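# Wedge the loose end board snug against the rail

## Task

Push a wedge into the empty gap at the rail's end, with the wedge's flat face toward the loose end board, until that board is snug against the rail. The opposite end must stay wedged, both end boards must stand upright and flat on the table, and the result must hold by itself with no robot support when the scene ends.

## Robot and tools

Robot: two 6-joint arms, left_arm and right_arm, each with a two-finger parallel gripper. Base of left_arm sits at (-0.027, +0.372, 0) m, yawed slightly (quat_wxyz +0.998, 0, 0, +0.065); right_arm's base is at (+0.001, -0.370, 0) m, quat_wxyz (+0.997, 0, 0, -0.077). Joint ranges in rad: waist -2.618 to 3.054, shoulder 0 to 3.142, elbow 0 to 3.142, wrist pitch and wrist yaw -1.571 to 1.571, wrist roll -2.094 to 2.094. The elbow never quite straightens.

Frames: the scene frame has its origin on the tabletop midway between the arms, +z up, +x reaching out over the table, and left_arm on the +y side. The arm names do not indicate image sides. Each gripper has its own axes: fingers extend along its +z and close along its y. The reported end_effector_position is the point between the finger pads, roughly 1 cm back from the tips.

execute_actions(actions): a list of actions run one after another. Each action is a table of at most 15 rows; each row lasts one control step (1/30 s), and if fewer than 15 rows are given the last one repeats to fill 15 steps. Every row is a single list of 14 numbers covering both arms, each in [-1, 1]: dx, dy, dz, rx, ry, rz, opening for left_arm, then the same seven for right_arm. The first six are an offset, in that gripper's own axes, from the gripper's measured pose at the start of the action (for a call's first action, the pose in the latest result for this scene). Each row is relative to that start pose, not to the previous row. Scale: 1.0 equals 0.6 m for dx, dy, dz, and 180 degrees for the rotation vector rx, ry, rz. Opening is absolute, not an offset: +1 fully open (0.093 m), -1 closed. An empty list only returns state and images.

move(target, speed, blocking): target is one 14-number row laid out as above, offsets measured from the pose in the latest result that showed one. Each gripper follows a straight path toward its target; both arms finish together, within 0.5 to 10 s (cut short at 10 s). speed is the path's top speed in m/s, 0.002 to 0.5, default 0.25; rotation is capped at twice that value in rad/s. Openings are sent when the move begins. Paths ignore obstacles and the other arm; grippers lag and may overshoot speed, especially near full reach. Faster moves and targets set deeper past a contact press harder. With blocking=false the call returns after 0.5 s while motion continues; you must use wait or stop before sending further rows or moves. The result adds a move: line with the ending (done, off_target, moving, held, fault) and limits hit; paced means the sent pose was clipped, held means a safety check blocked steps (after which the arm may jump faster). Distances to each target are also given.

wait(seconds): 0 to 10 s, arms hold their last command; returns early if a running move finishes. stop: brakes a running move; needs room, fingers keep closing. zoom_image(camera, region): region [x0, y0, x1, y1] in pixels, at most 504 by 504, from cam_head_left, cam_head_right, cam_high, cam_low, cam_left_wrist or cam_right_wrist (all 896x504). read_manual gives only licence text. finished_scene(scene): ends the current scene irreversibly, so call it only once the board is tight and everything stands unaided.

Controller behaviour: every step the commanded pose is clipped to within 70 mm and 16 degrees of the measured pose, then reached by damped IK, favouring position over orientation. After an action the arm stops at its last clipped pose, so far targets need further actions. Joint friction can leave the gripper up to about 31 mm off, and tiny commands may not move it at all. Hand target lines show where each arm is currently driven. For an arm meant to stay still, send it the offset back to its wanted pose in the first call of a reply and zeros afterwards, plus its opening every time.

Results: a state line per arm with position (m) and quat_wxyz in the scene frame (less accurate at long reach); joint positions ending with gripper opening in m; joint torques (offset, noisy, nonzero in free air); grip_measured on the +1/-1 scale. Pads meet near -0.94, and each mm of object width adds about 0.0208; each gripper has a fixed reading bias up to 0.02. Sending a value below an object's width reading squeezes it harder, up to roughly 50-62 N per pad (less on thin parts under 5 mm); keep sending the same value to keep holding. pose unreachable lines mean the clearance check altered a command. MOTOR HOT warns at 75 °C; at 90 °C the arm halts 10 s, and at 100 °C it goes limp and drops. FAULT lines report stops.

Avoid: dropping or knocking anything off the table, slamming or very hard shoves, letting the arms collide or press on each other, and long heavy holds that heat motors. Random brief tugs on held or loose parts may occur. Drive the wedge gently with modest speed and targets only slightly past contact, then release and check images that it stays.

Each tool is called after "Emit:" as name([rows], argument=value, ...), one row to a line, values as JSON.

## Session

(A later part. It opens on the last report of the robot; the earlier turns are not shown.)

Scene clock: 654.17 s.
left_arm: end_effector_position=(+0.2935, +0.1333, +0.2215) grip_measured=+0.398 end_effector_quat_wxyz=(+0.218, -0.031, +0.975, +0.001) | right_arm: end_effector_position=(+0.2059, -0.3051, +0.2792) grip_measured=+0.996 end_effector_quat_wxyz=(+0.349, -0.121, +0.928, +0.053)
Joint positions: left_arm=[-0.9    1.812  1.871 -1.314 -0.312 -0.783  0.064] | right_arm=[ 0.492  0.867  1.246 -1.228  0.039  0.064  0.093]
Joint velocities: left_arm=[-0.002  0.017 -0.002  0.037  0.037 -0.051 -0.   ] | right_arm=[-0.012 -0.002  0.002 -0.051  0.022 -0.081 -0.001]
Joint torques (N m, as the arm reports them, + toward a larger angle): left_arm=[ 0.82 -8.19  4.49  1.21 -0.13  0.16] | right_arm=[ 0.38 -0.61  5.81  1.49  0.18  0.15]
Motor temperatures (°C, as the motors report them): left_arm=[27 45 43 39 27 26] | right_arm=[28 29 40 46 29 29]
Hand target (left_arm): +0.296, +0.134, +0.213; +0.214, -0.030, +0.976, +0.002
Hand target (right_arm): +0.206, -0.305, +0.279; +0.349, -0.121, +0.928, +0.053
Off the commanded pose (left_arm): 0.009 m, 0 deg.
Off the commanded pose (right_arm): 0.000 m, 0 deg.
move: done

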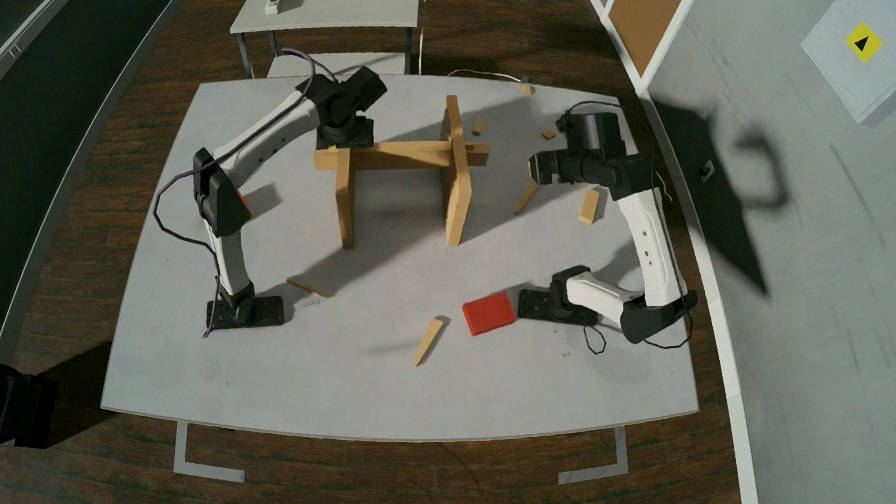

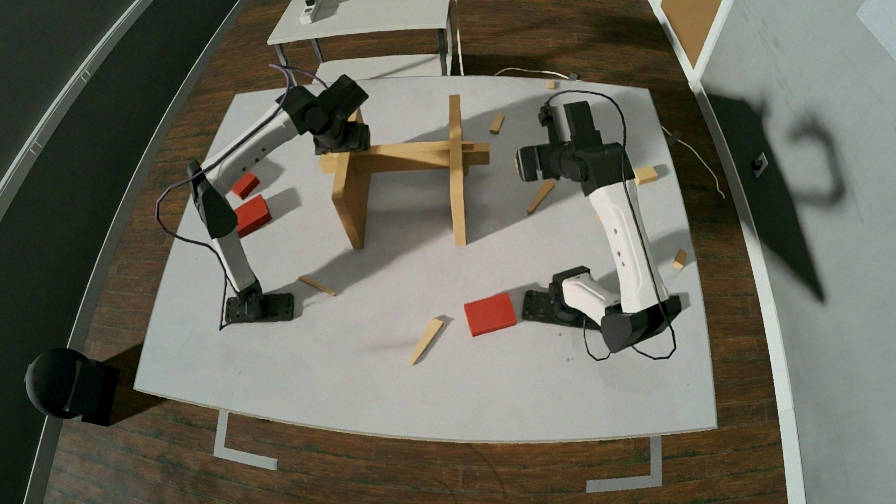

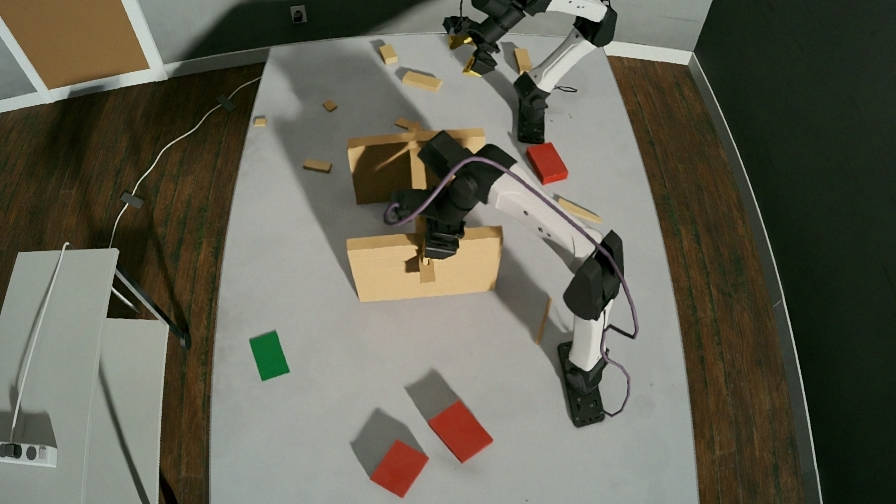

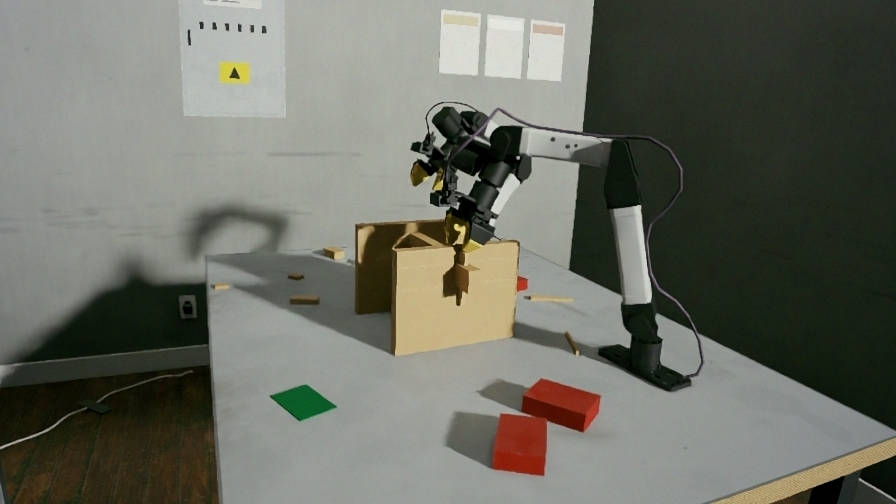

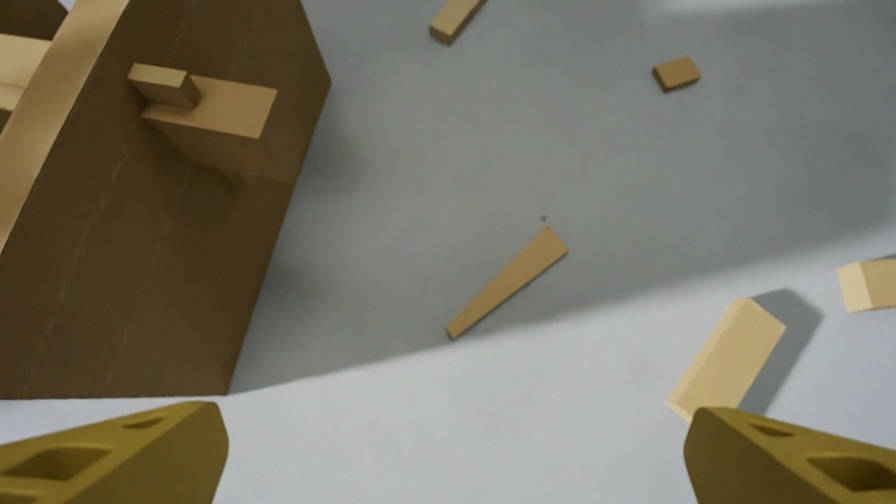

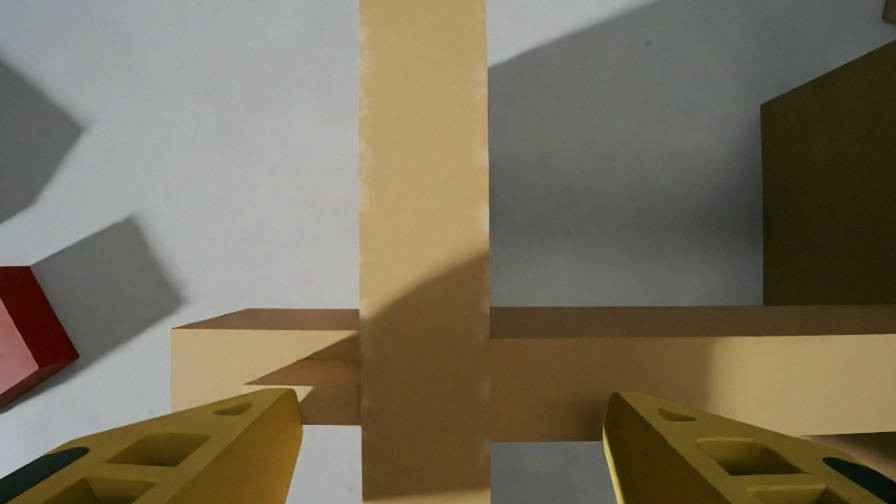

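Emit:
move(target=[0.0095, 0.0018, 0.0325, 0, 0, 0, 0.4, 0, 0, 0, 0, 0, 0, 1], speed=0.008)

Emit:
zoom_image(camera="cam_low", region=[380, 190, 540, 370])

Scene clock: 660.87 s.
left_arm: end_effector_position=(+0.2935, +0.1348, +0.2188) grip_measured=+0.398 end_effector_quat_wxyz=(+0.229, -0.033, +0.973, -0.006) | right_arm: end_effector_position=(+0.2059, -0.3051, +0.2792) grip_measured=+0.996 end_effector_quat_wxyz=(+0.349, -0.121, +0.928, +0.053)
Joint positions: left_arm=[-0.9    1.778  1.808 -1.259 -0.319 -0.781  0.064] | right_arm=[ 0.492  0.867  1.246 -1.228  0.039  0.064  0.093]
Joint velocities: left_arm=[ 0.012 -0.017 -0.022 -0.007  0.022  0.007 -0.001] | right_arm=[ 0.017 -0.012 -0.007 -0.051  0.037 -0.037 -0.002]
Joint torques (N m, as the arm reports them, + toward a larger angle): left_arm=[ 0.87 -6.88  3.97  1.37 -0.08  0.17] | right_arm=[ 0.4  -0.61  5.82  1.49  0.18  0.15]
Motor temperatures (°C, as the motors report them): left_arm=[27 45 42 40 27 26] | right_arm=[28 29 40 46 29 29]
Hand target (left_arm): +0.296, +0.135, +0.202; +0.218, -0.031, +0.976, +0.001
Hand target (right_arm): +0.206, -0.305, +0.279; +0.349, -0.121, +0.928, +0.053
Off the commanded pose (left_arm): 0.018 m, 2 deg.
Off the commanded pose (right_arm): 0.000 m, 0 deg.
move: off_target (left_arm)

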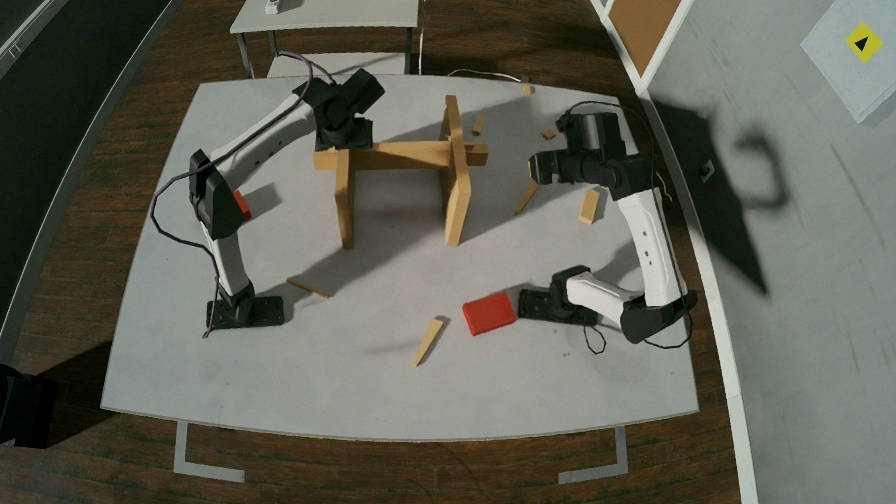

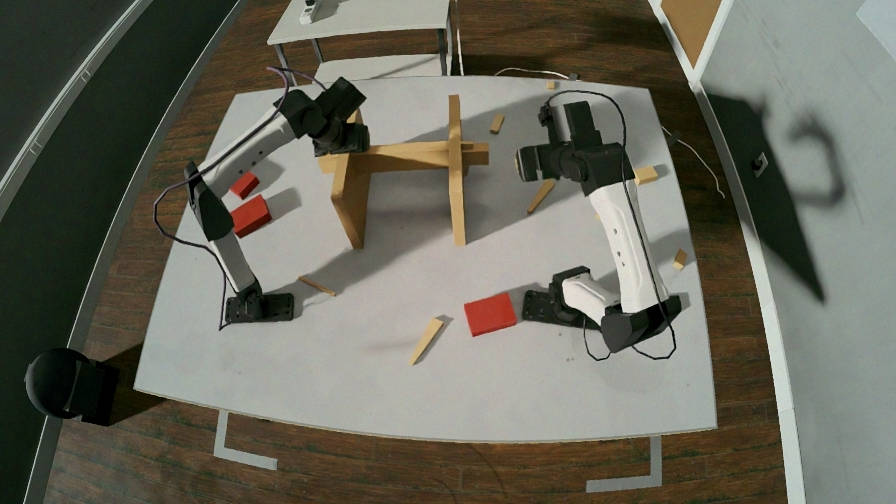

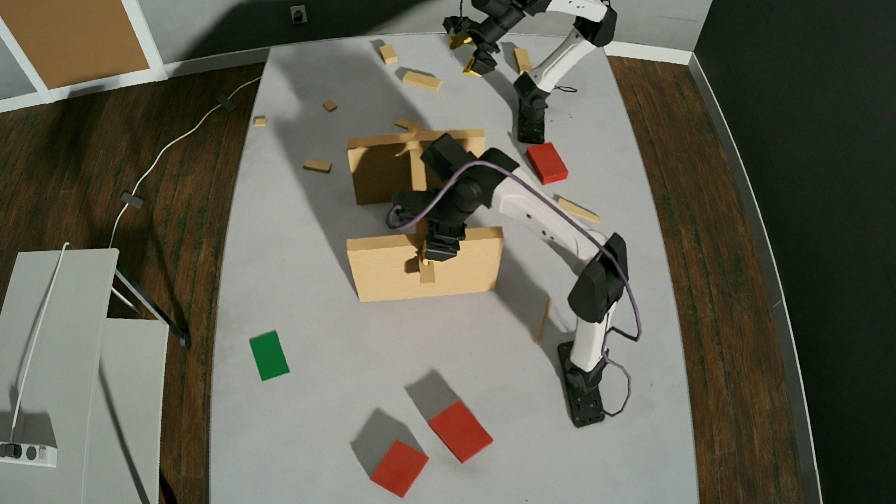

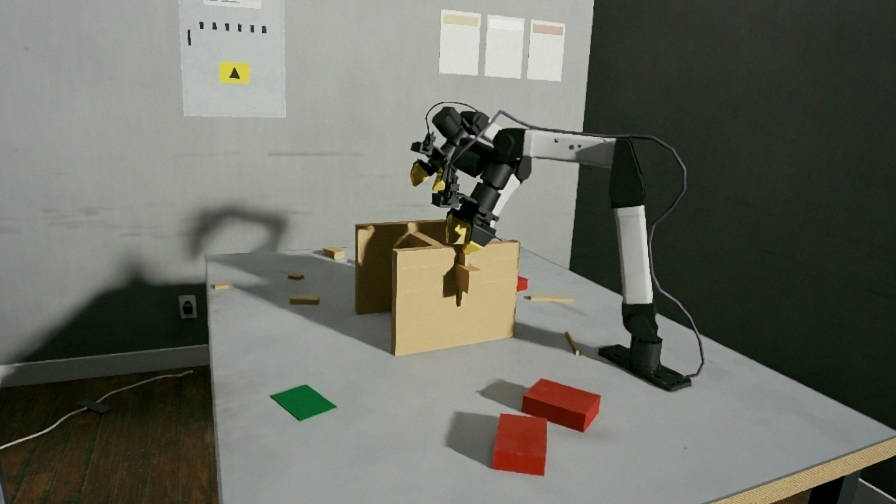

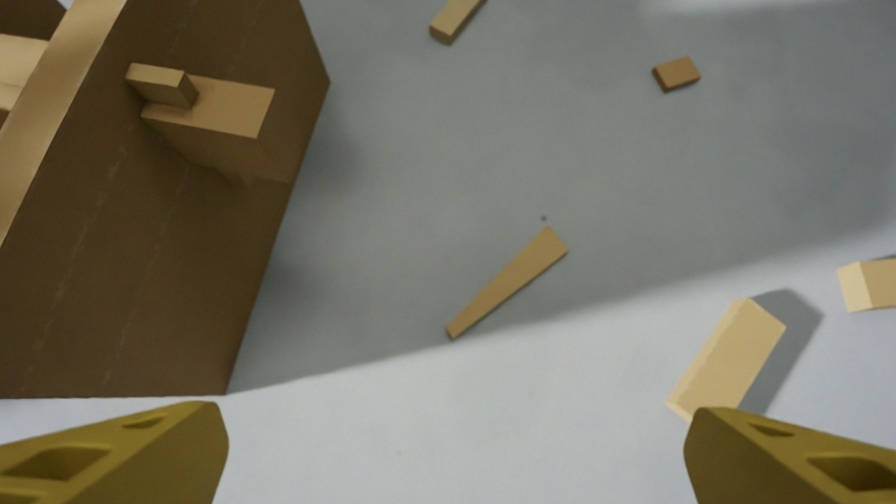

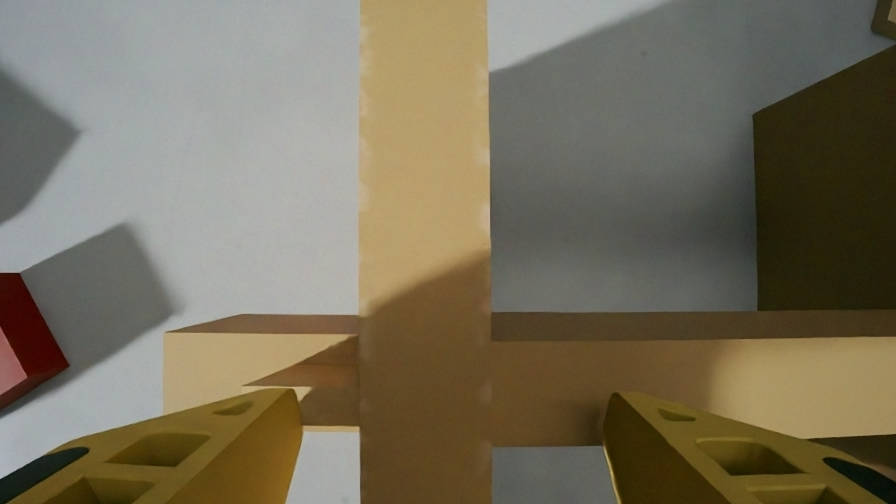

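Region (380, 190, 540, 370) of cam_low's 896x504 image, scaled by 2.800, with more detail than that image has.

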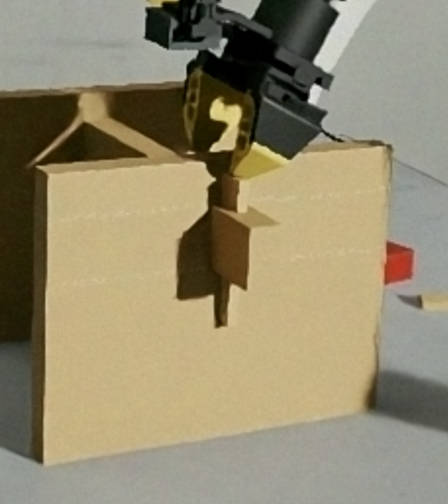

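Emit:
move(target=[0.020, 0.002, 0.056, 0, 0.01, 0, 0.4, 0, 0, 0, 0, 0, 0, 1], speed=0.012)

Emit:
zoom_image(camera="cam_low", region=[420, 190, 540, 310])

Scene clock: 669.33 s.
left_arm: end_effector_position=(+0.2930, +0.1372, +0.2137) grip_measured=+0.398 end_effector_quat_wxyz=(+0.241, -0.032, +0.970, -0.011) | right_arm: end_effector_position=(+0.2059, -0.3051, +0.2792) grip_measured=+0.996 end_effector_quat_wxyz=(+0.349, -0.121, +0.928, +0.053)
Joint positions: left_arm=[-0.9    1.739  1.73  -1.194 -0.327 -0.775  0.064] | right_arm=[ 0.492  0.867  1.246 -1.228  0.039  0.064  0.093]
Joint velocities: left_arm=[-0.007 -0.007 -0.002 -0.037  0.022 -0.037 -0.   ] | right_arm=[-0.002 -0.012 -0.002 -0.051 -0.051 -0.022  0.   ]
Joint torques (N m, as the arm reports them, + toward a larger angle): left_arm=[ 1.67 -4.96  2.99  1.5   0.15  0.16] | right_arm=[ 0.4  -0.62  5.82  1.49  0.18  0.15]
Motor temperatures (°C, as the motors report them): left_arm=[27 45 42 40 27 26] | right_arm=[28 29 40 46 29 29]
Hand target (left_arm): +0.297, +0.137, +0.184; +0.213, -0.034, +0.976, -0.006
Hand target (right_arm): +0.206, -0.305, +0.279; +0.349, -0.121, +0.928, +0.053
Off the commanded pose (left_arm): 0.031 m, 3 deg.
Off the commanded pose (right_arm): 0.000 m, 0 deg.
move: off_target (left_arm)

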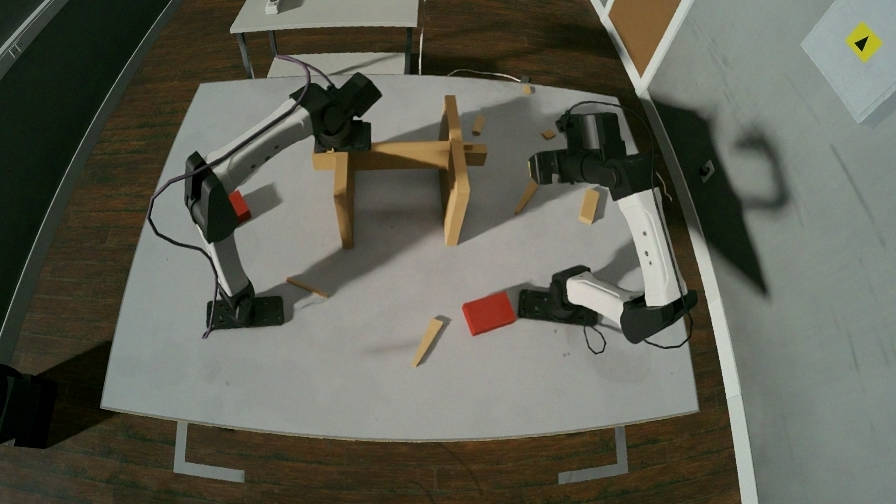

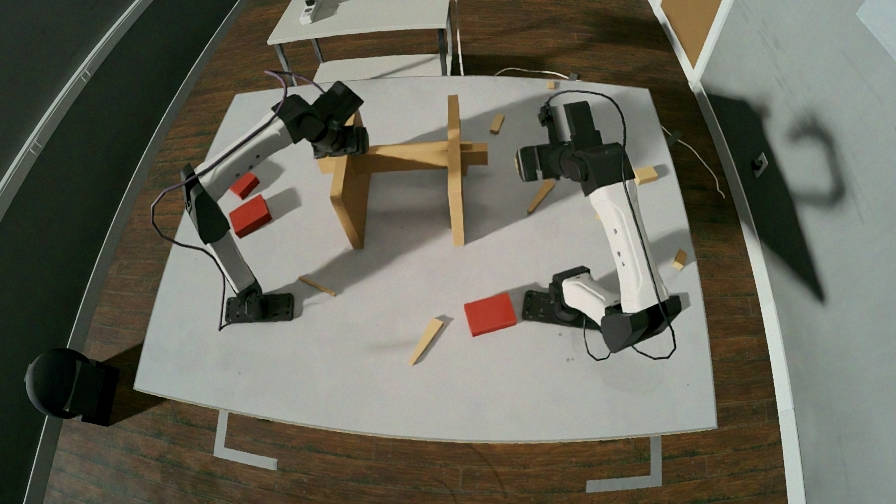

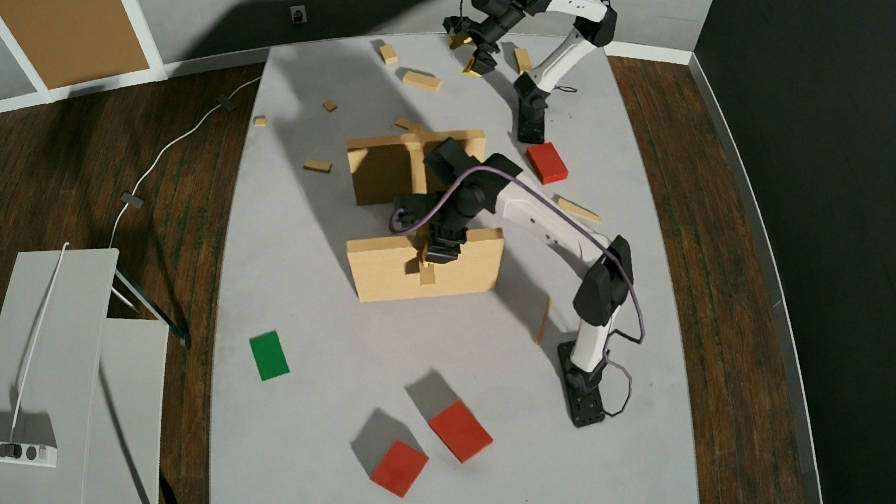

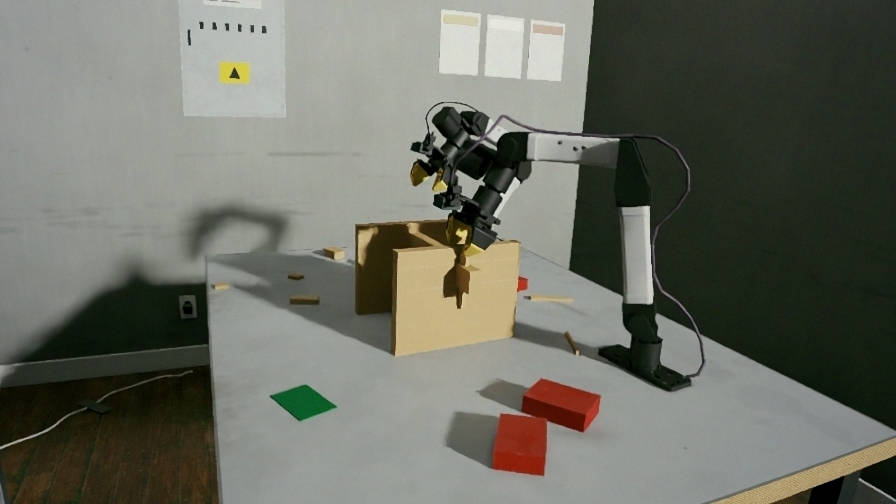

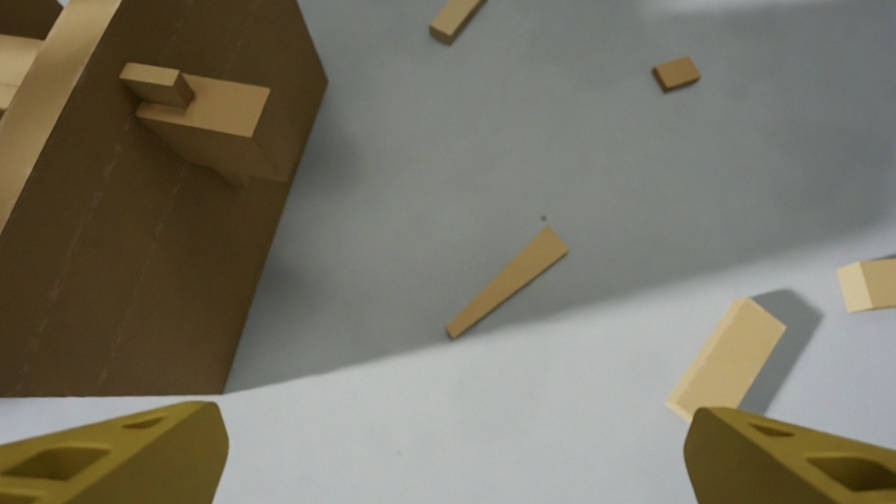

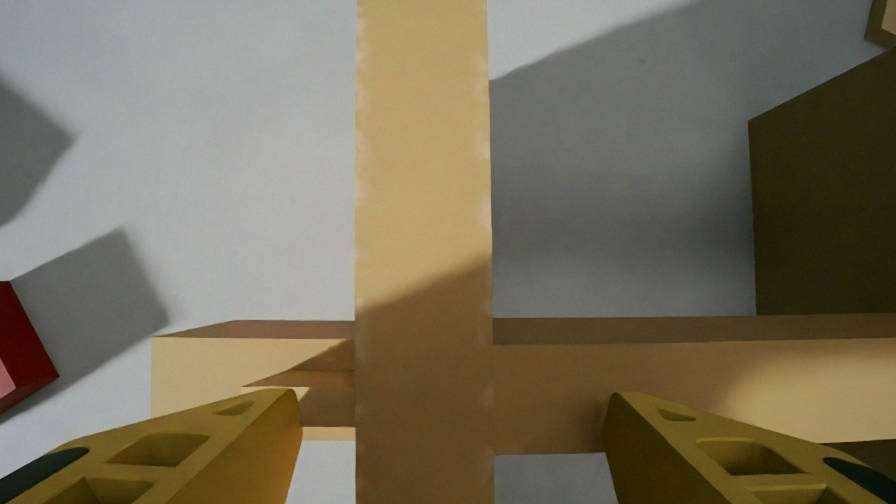

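Region (420, 190, 540, 310) of cam_low's 896x504 image, scaled by 4.200, with more detail than that image has.

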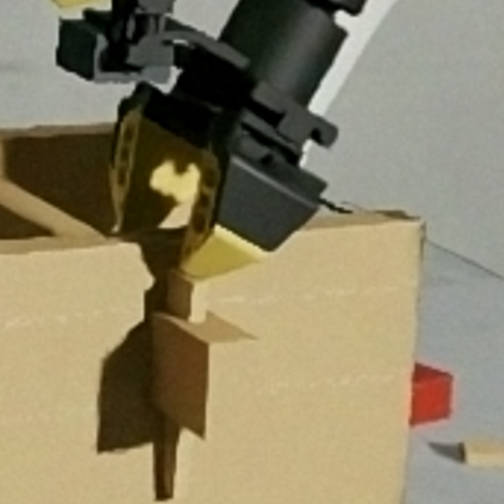

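Emit:
move(target=[0.028, 0.001, 0.070, 0, 0.015, 0, 0.4, 0, 0, 0, 0, 0, 0, 1], speed=0.02)

Emit:
zoom_image(camera="cam_low", region=[420, 200, 540, 320])

Scene clock: 679.23 s.
left_arm: end_effector_position=(+0.2928, +0.1378, +0.2133) grip_measured=+0.398 end_effector_quat_wxyz=(+0.259, -0.034, +0.965, -0.027) | right_arm: end_effector_position=(+0.2059, -0.3051, +0.2792) grip_measured=+0.996 end_effector_quat_wxyz=(+0.349, -0.121, +0.928, +0.053)
Joint positions: left_arm=[-0.901  1.689  1.652 -1.115 -0.33  -0.77   0.064] | right_arm=[ 0.492  0.867  1.246 -1.228  0.039  0.064  0.093]
Joint velocities: left_arm=[ 0.017  0.012  0.012 -0.037  0.037  0.081 -0.   ] | right_arm=[ 0.002  0.002  0.017 -0.022 -0.037  0.007 -0.   ]
Joint torques (N m, as the arm reports them, + toward a larger angle): left_arm=[ 1.74 -2.9   1.89  1.67  0.2   0.14] | right_arm=[ 0.39 -0.59  5.82  1.49  0.18  0.14]
Motor temperatures (°C, as the motors report them): left_arm=[27 43 41 40 27 26] | right_arm=[28 29 40 46 29 29]
Hand target (left_arm): +0.296, +0.139, +0.171; +0.217, -0.034, +0.976, -0.012
Hand target (right_arm): +0.206, -0.305, +0.279; +0.349, -0.121, +0.928, +0.053
Off the commanded pose (left_arm): 0.045 m, 5 deg.
Off the commanded pose (right_arm): 0.000 m, 0 deg.
move: off_target (left_arm)

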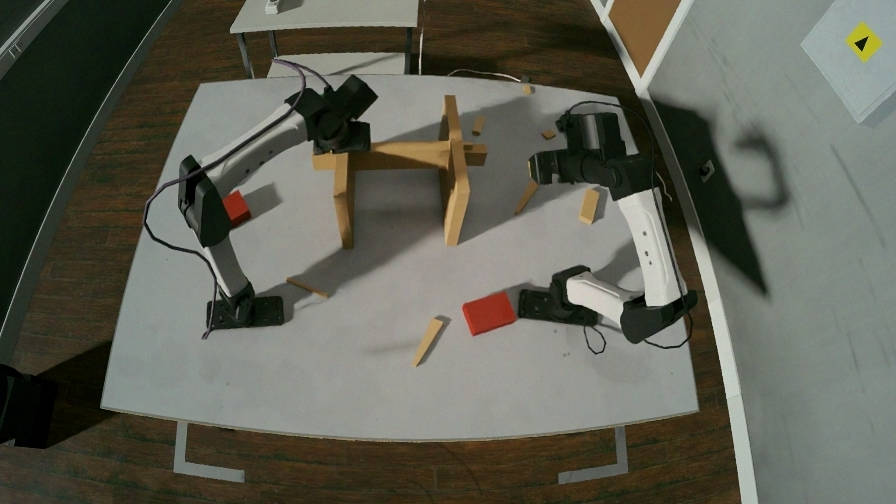

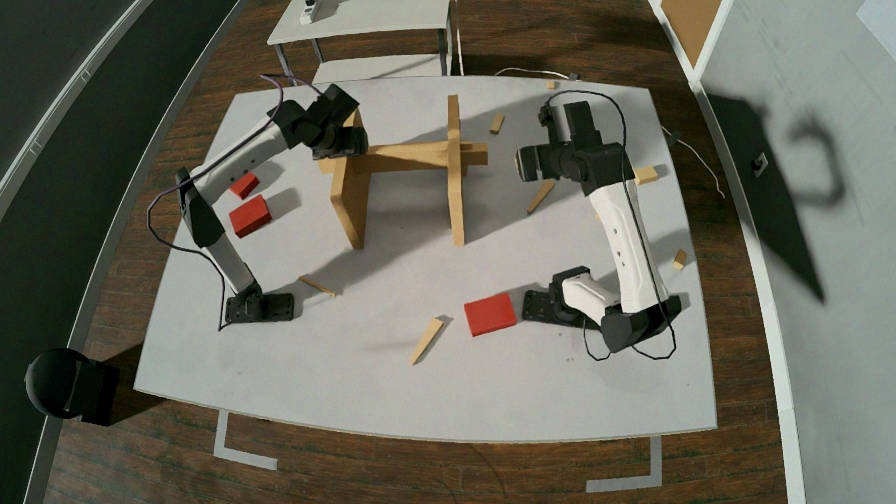

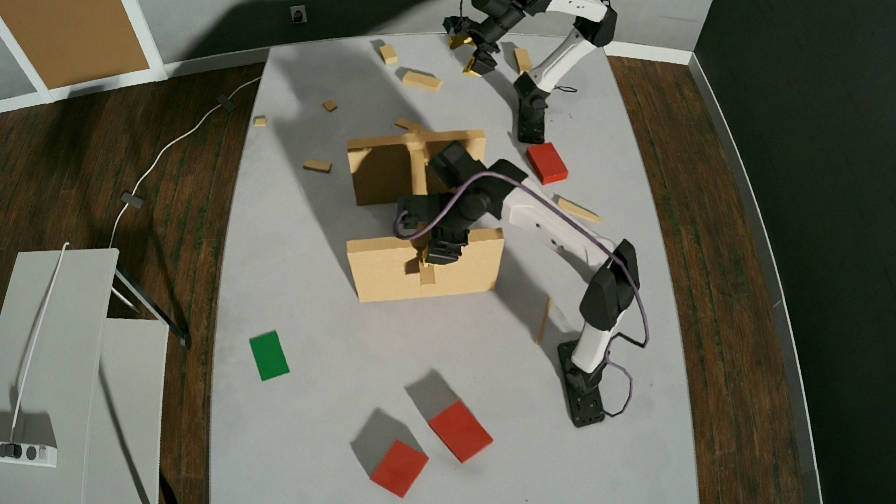

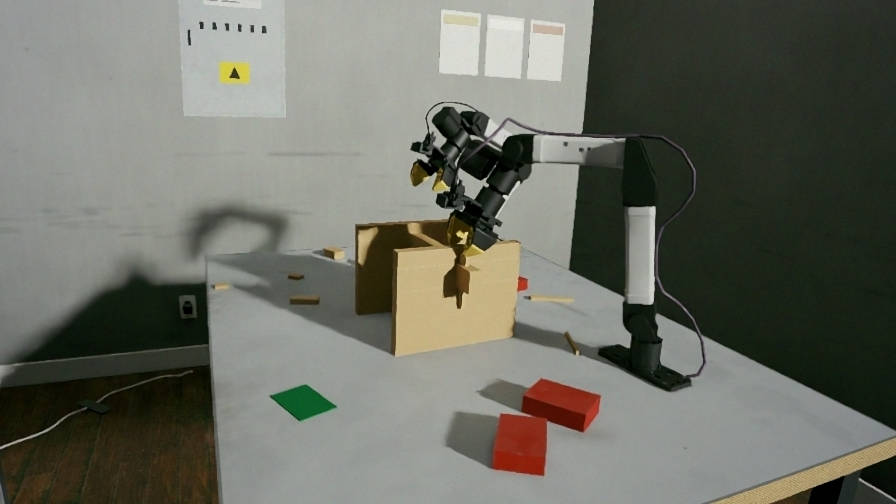

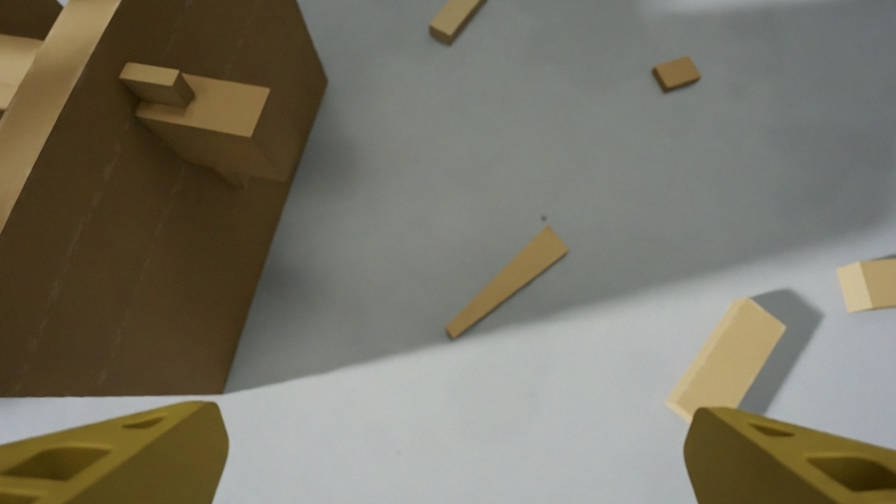

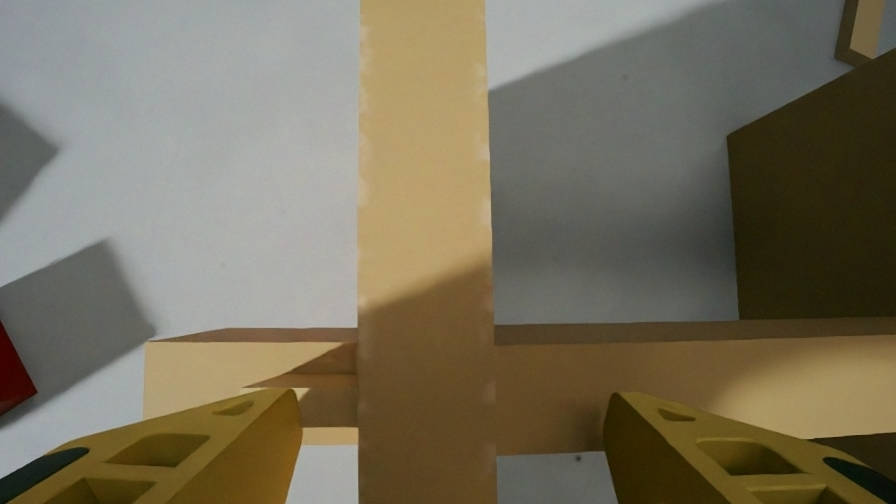

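Region (420, 200, 540, 320) of cam_low's 896x504 image, scaled by 4.200, with more detail than that image has.

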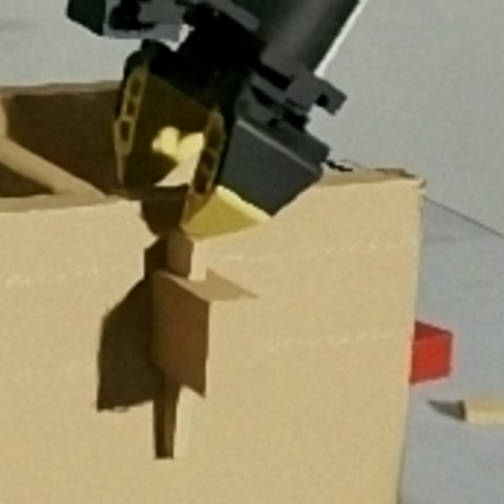

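Emit:
move(target=[0, -0.025, -0.115, 0, 0, 0, 0.7, 0, 0, 0, 0, 0, 0, 1], speed=0.08)

Emit:
zoom_image(camera="cam_low", region=[340, 200, 540, 370])

Scene clock: 689.17 s.
left_arm: end_effector_position=(+0.2586, +0.1291, +0.2710) grip_measured=+0.698 end_effector_quat_wxyz=(+0.256, -0.034, +0.966, -0.026) | right_arm: end_effector_position=(+0.2059, -0.3051, +0.2792) grip_measured=+0.996 end_effector_quat_wxyz=(+0.349, -0.121, +0.928, +0.053)
Joint positions: left_arm=[-0.996  1.716  1.932 -1.406 -0.365 -0.865  0.079] | right_arm=[ 0.492  0.867  1.246 -1.228  0.039  0.064  0.093]
Joint velocities: left_arm=[-0.007 -0.022  0.012 -0.007 -0.037  0.007  0.   ] | right_arm=[-0.002  0.027  0.007  0.007  0.037  0.007 -0.002]
Joint torques (N m, as the arm reports them, + toward a larger angle): left_arm=[-0.43 -6.29  8.58  0.96 -0.26  0.  ] | right_arm=[ 0.41 -0.6   5.82  1.49  0.18  0.14]
Motor temperatures (°C, as the motors report them): left_arm=[27 42 40 41 27 26] | right_arm=[28 29 40 46 29 29]
Hand target (left_arm): +0.258, +0.125, +0.274; +0.260, -0.034, +0.965, -0.026
Hand target (right_arm): +0.206, -0.305, +0.279; +0.349, -0.121, +0.928, +0.053
Off the commanded pose (left_arm): 0.005 m, 0 deg.
Off the commanded pose (right_arm): 0.000 m, 0 deg.
move: done

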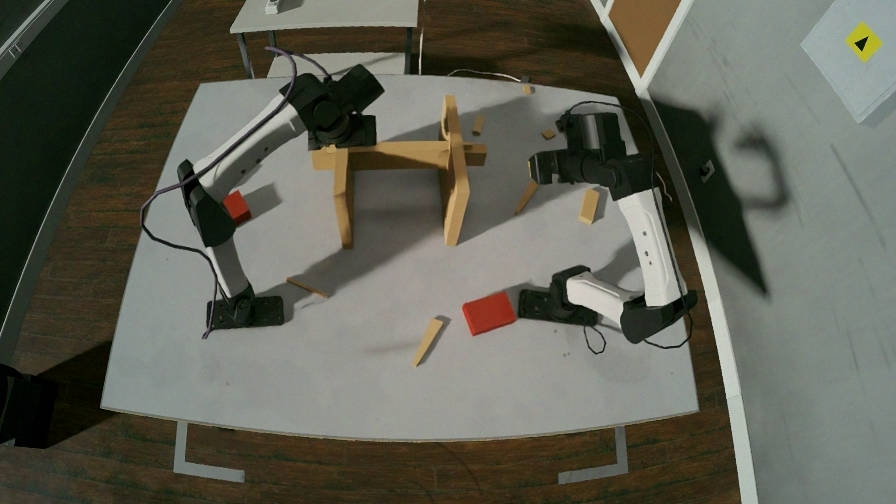

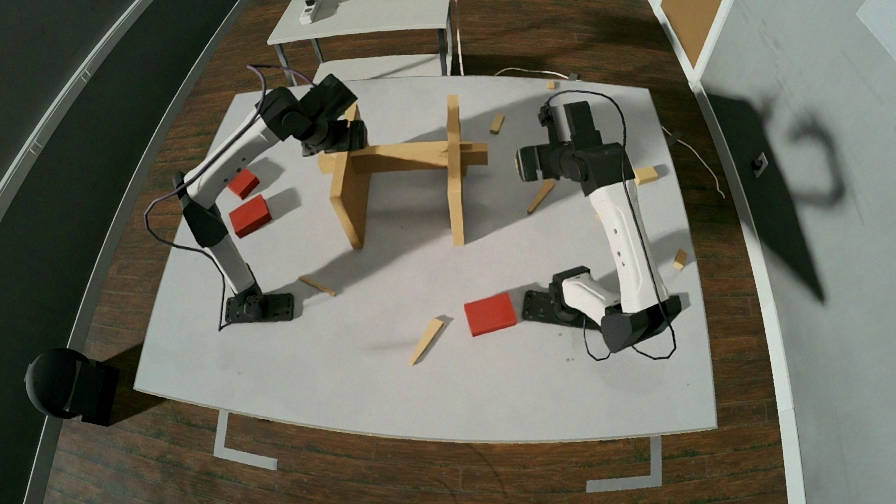

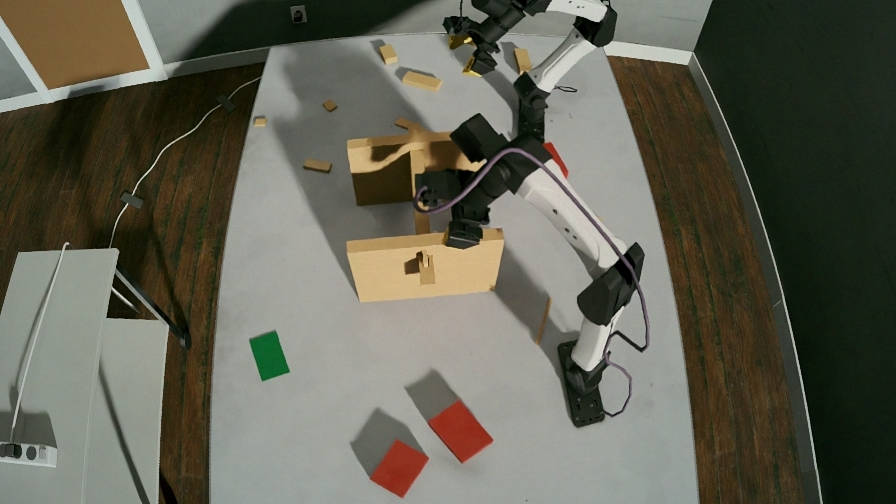

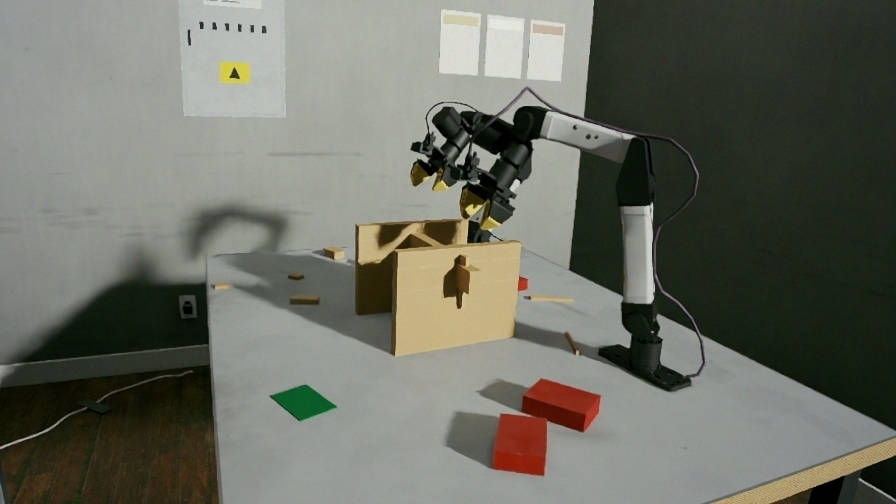

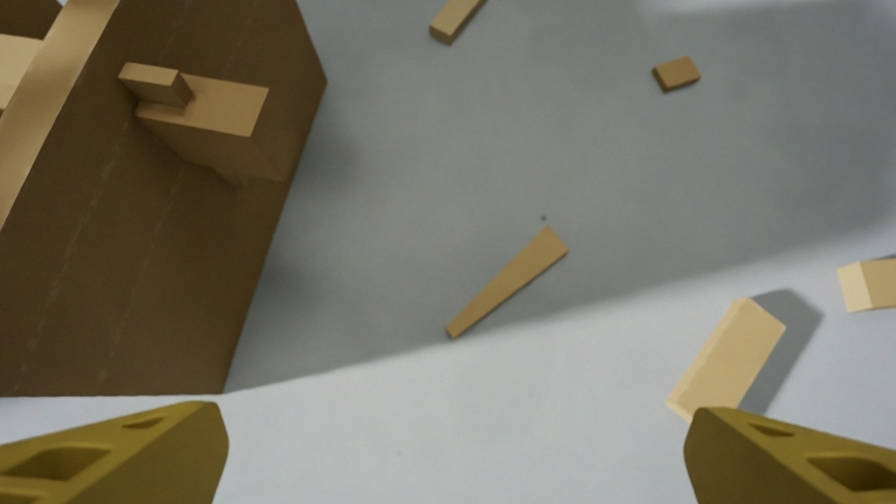

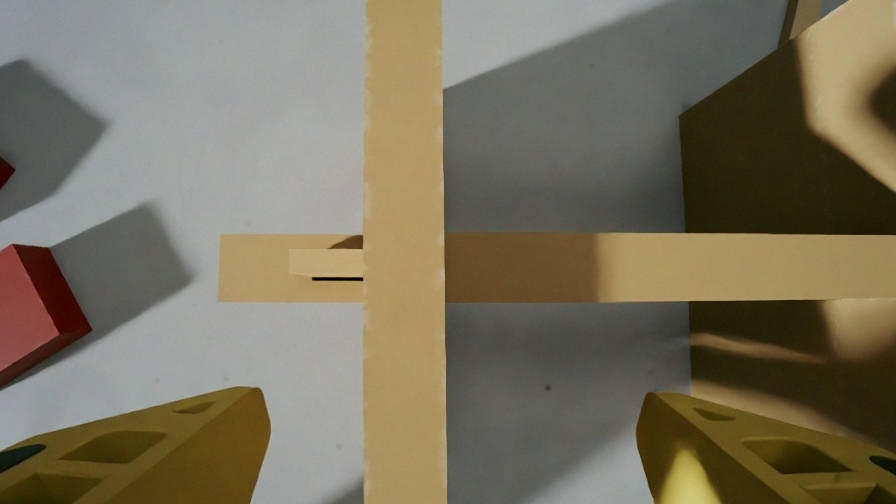

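Region (340, 200, 540, 370) of cam_low's 896x504 image, scaled by 2.520, with more detail than that image has; it fills the top 428 rows of this view, and the rest is white.

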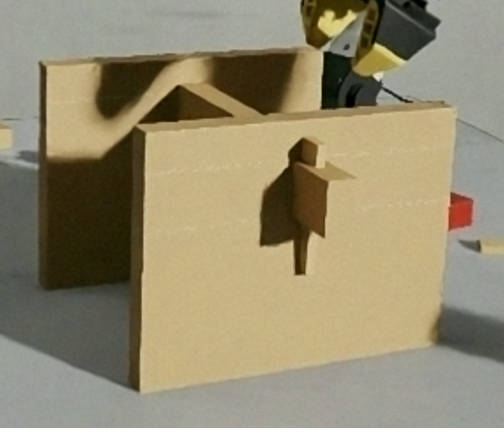

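Emit:
zoom_image(camera="cam_head_right", region=[310, 130, 410, 260])

Emit:
zoom_image(camera="cam_right_wrist", region=[400, 210, 500, 320])

Region (310, 130, 410, 260) of cam_head_right's 896x504 image, scaled by 3.877, with more detail than that image has; it fills the left 388 columns of this view, and the rest is white.

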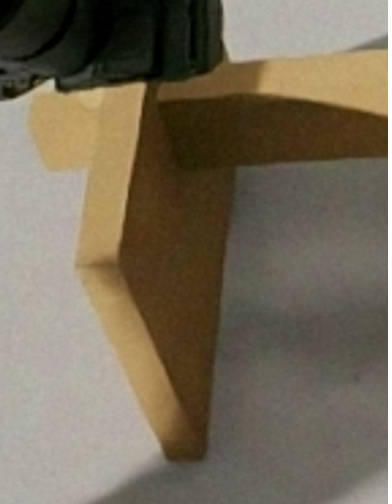

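Region (400, 210, 500, 320) of cam_right_wrist's 896x504 image, scaled by 4.582, with more detail than that image has; it fills the left 458 columns of this view, and the rest is white.

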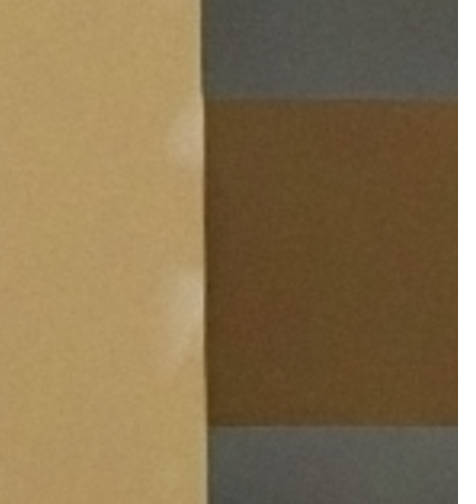

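The board is tight against the rail with no gap visible. Finishing scene 1.

Emit:
finished_scene(scene=1)

The scene is finished: the task was done.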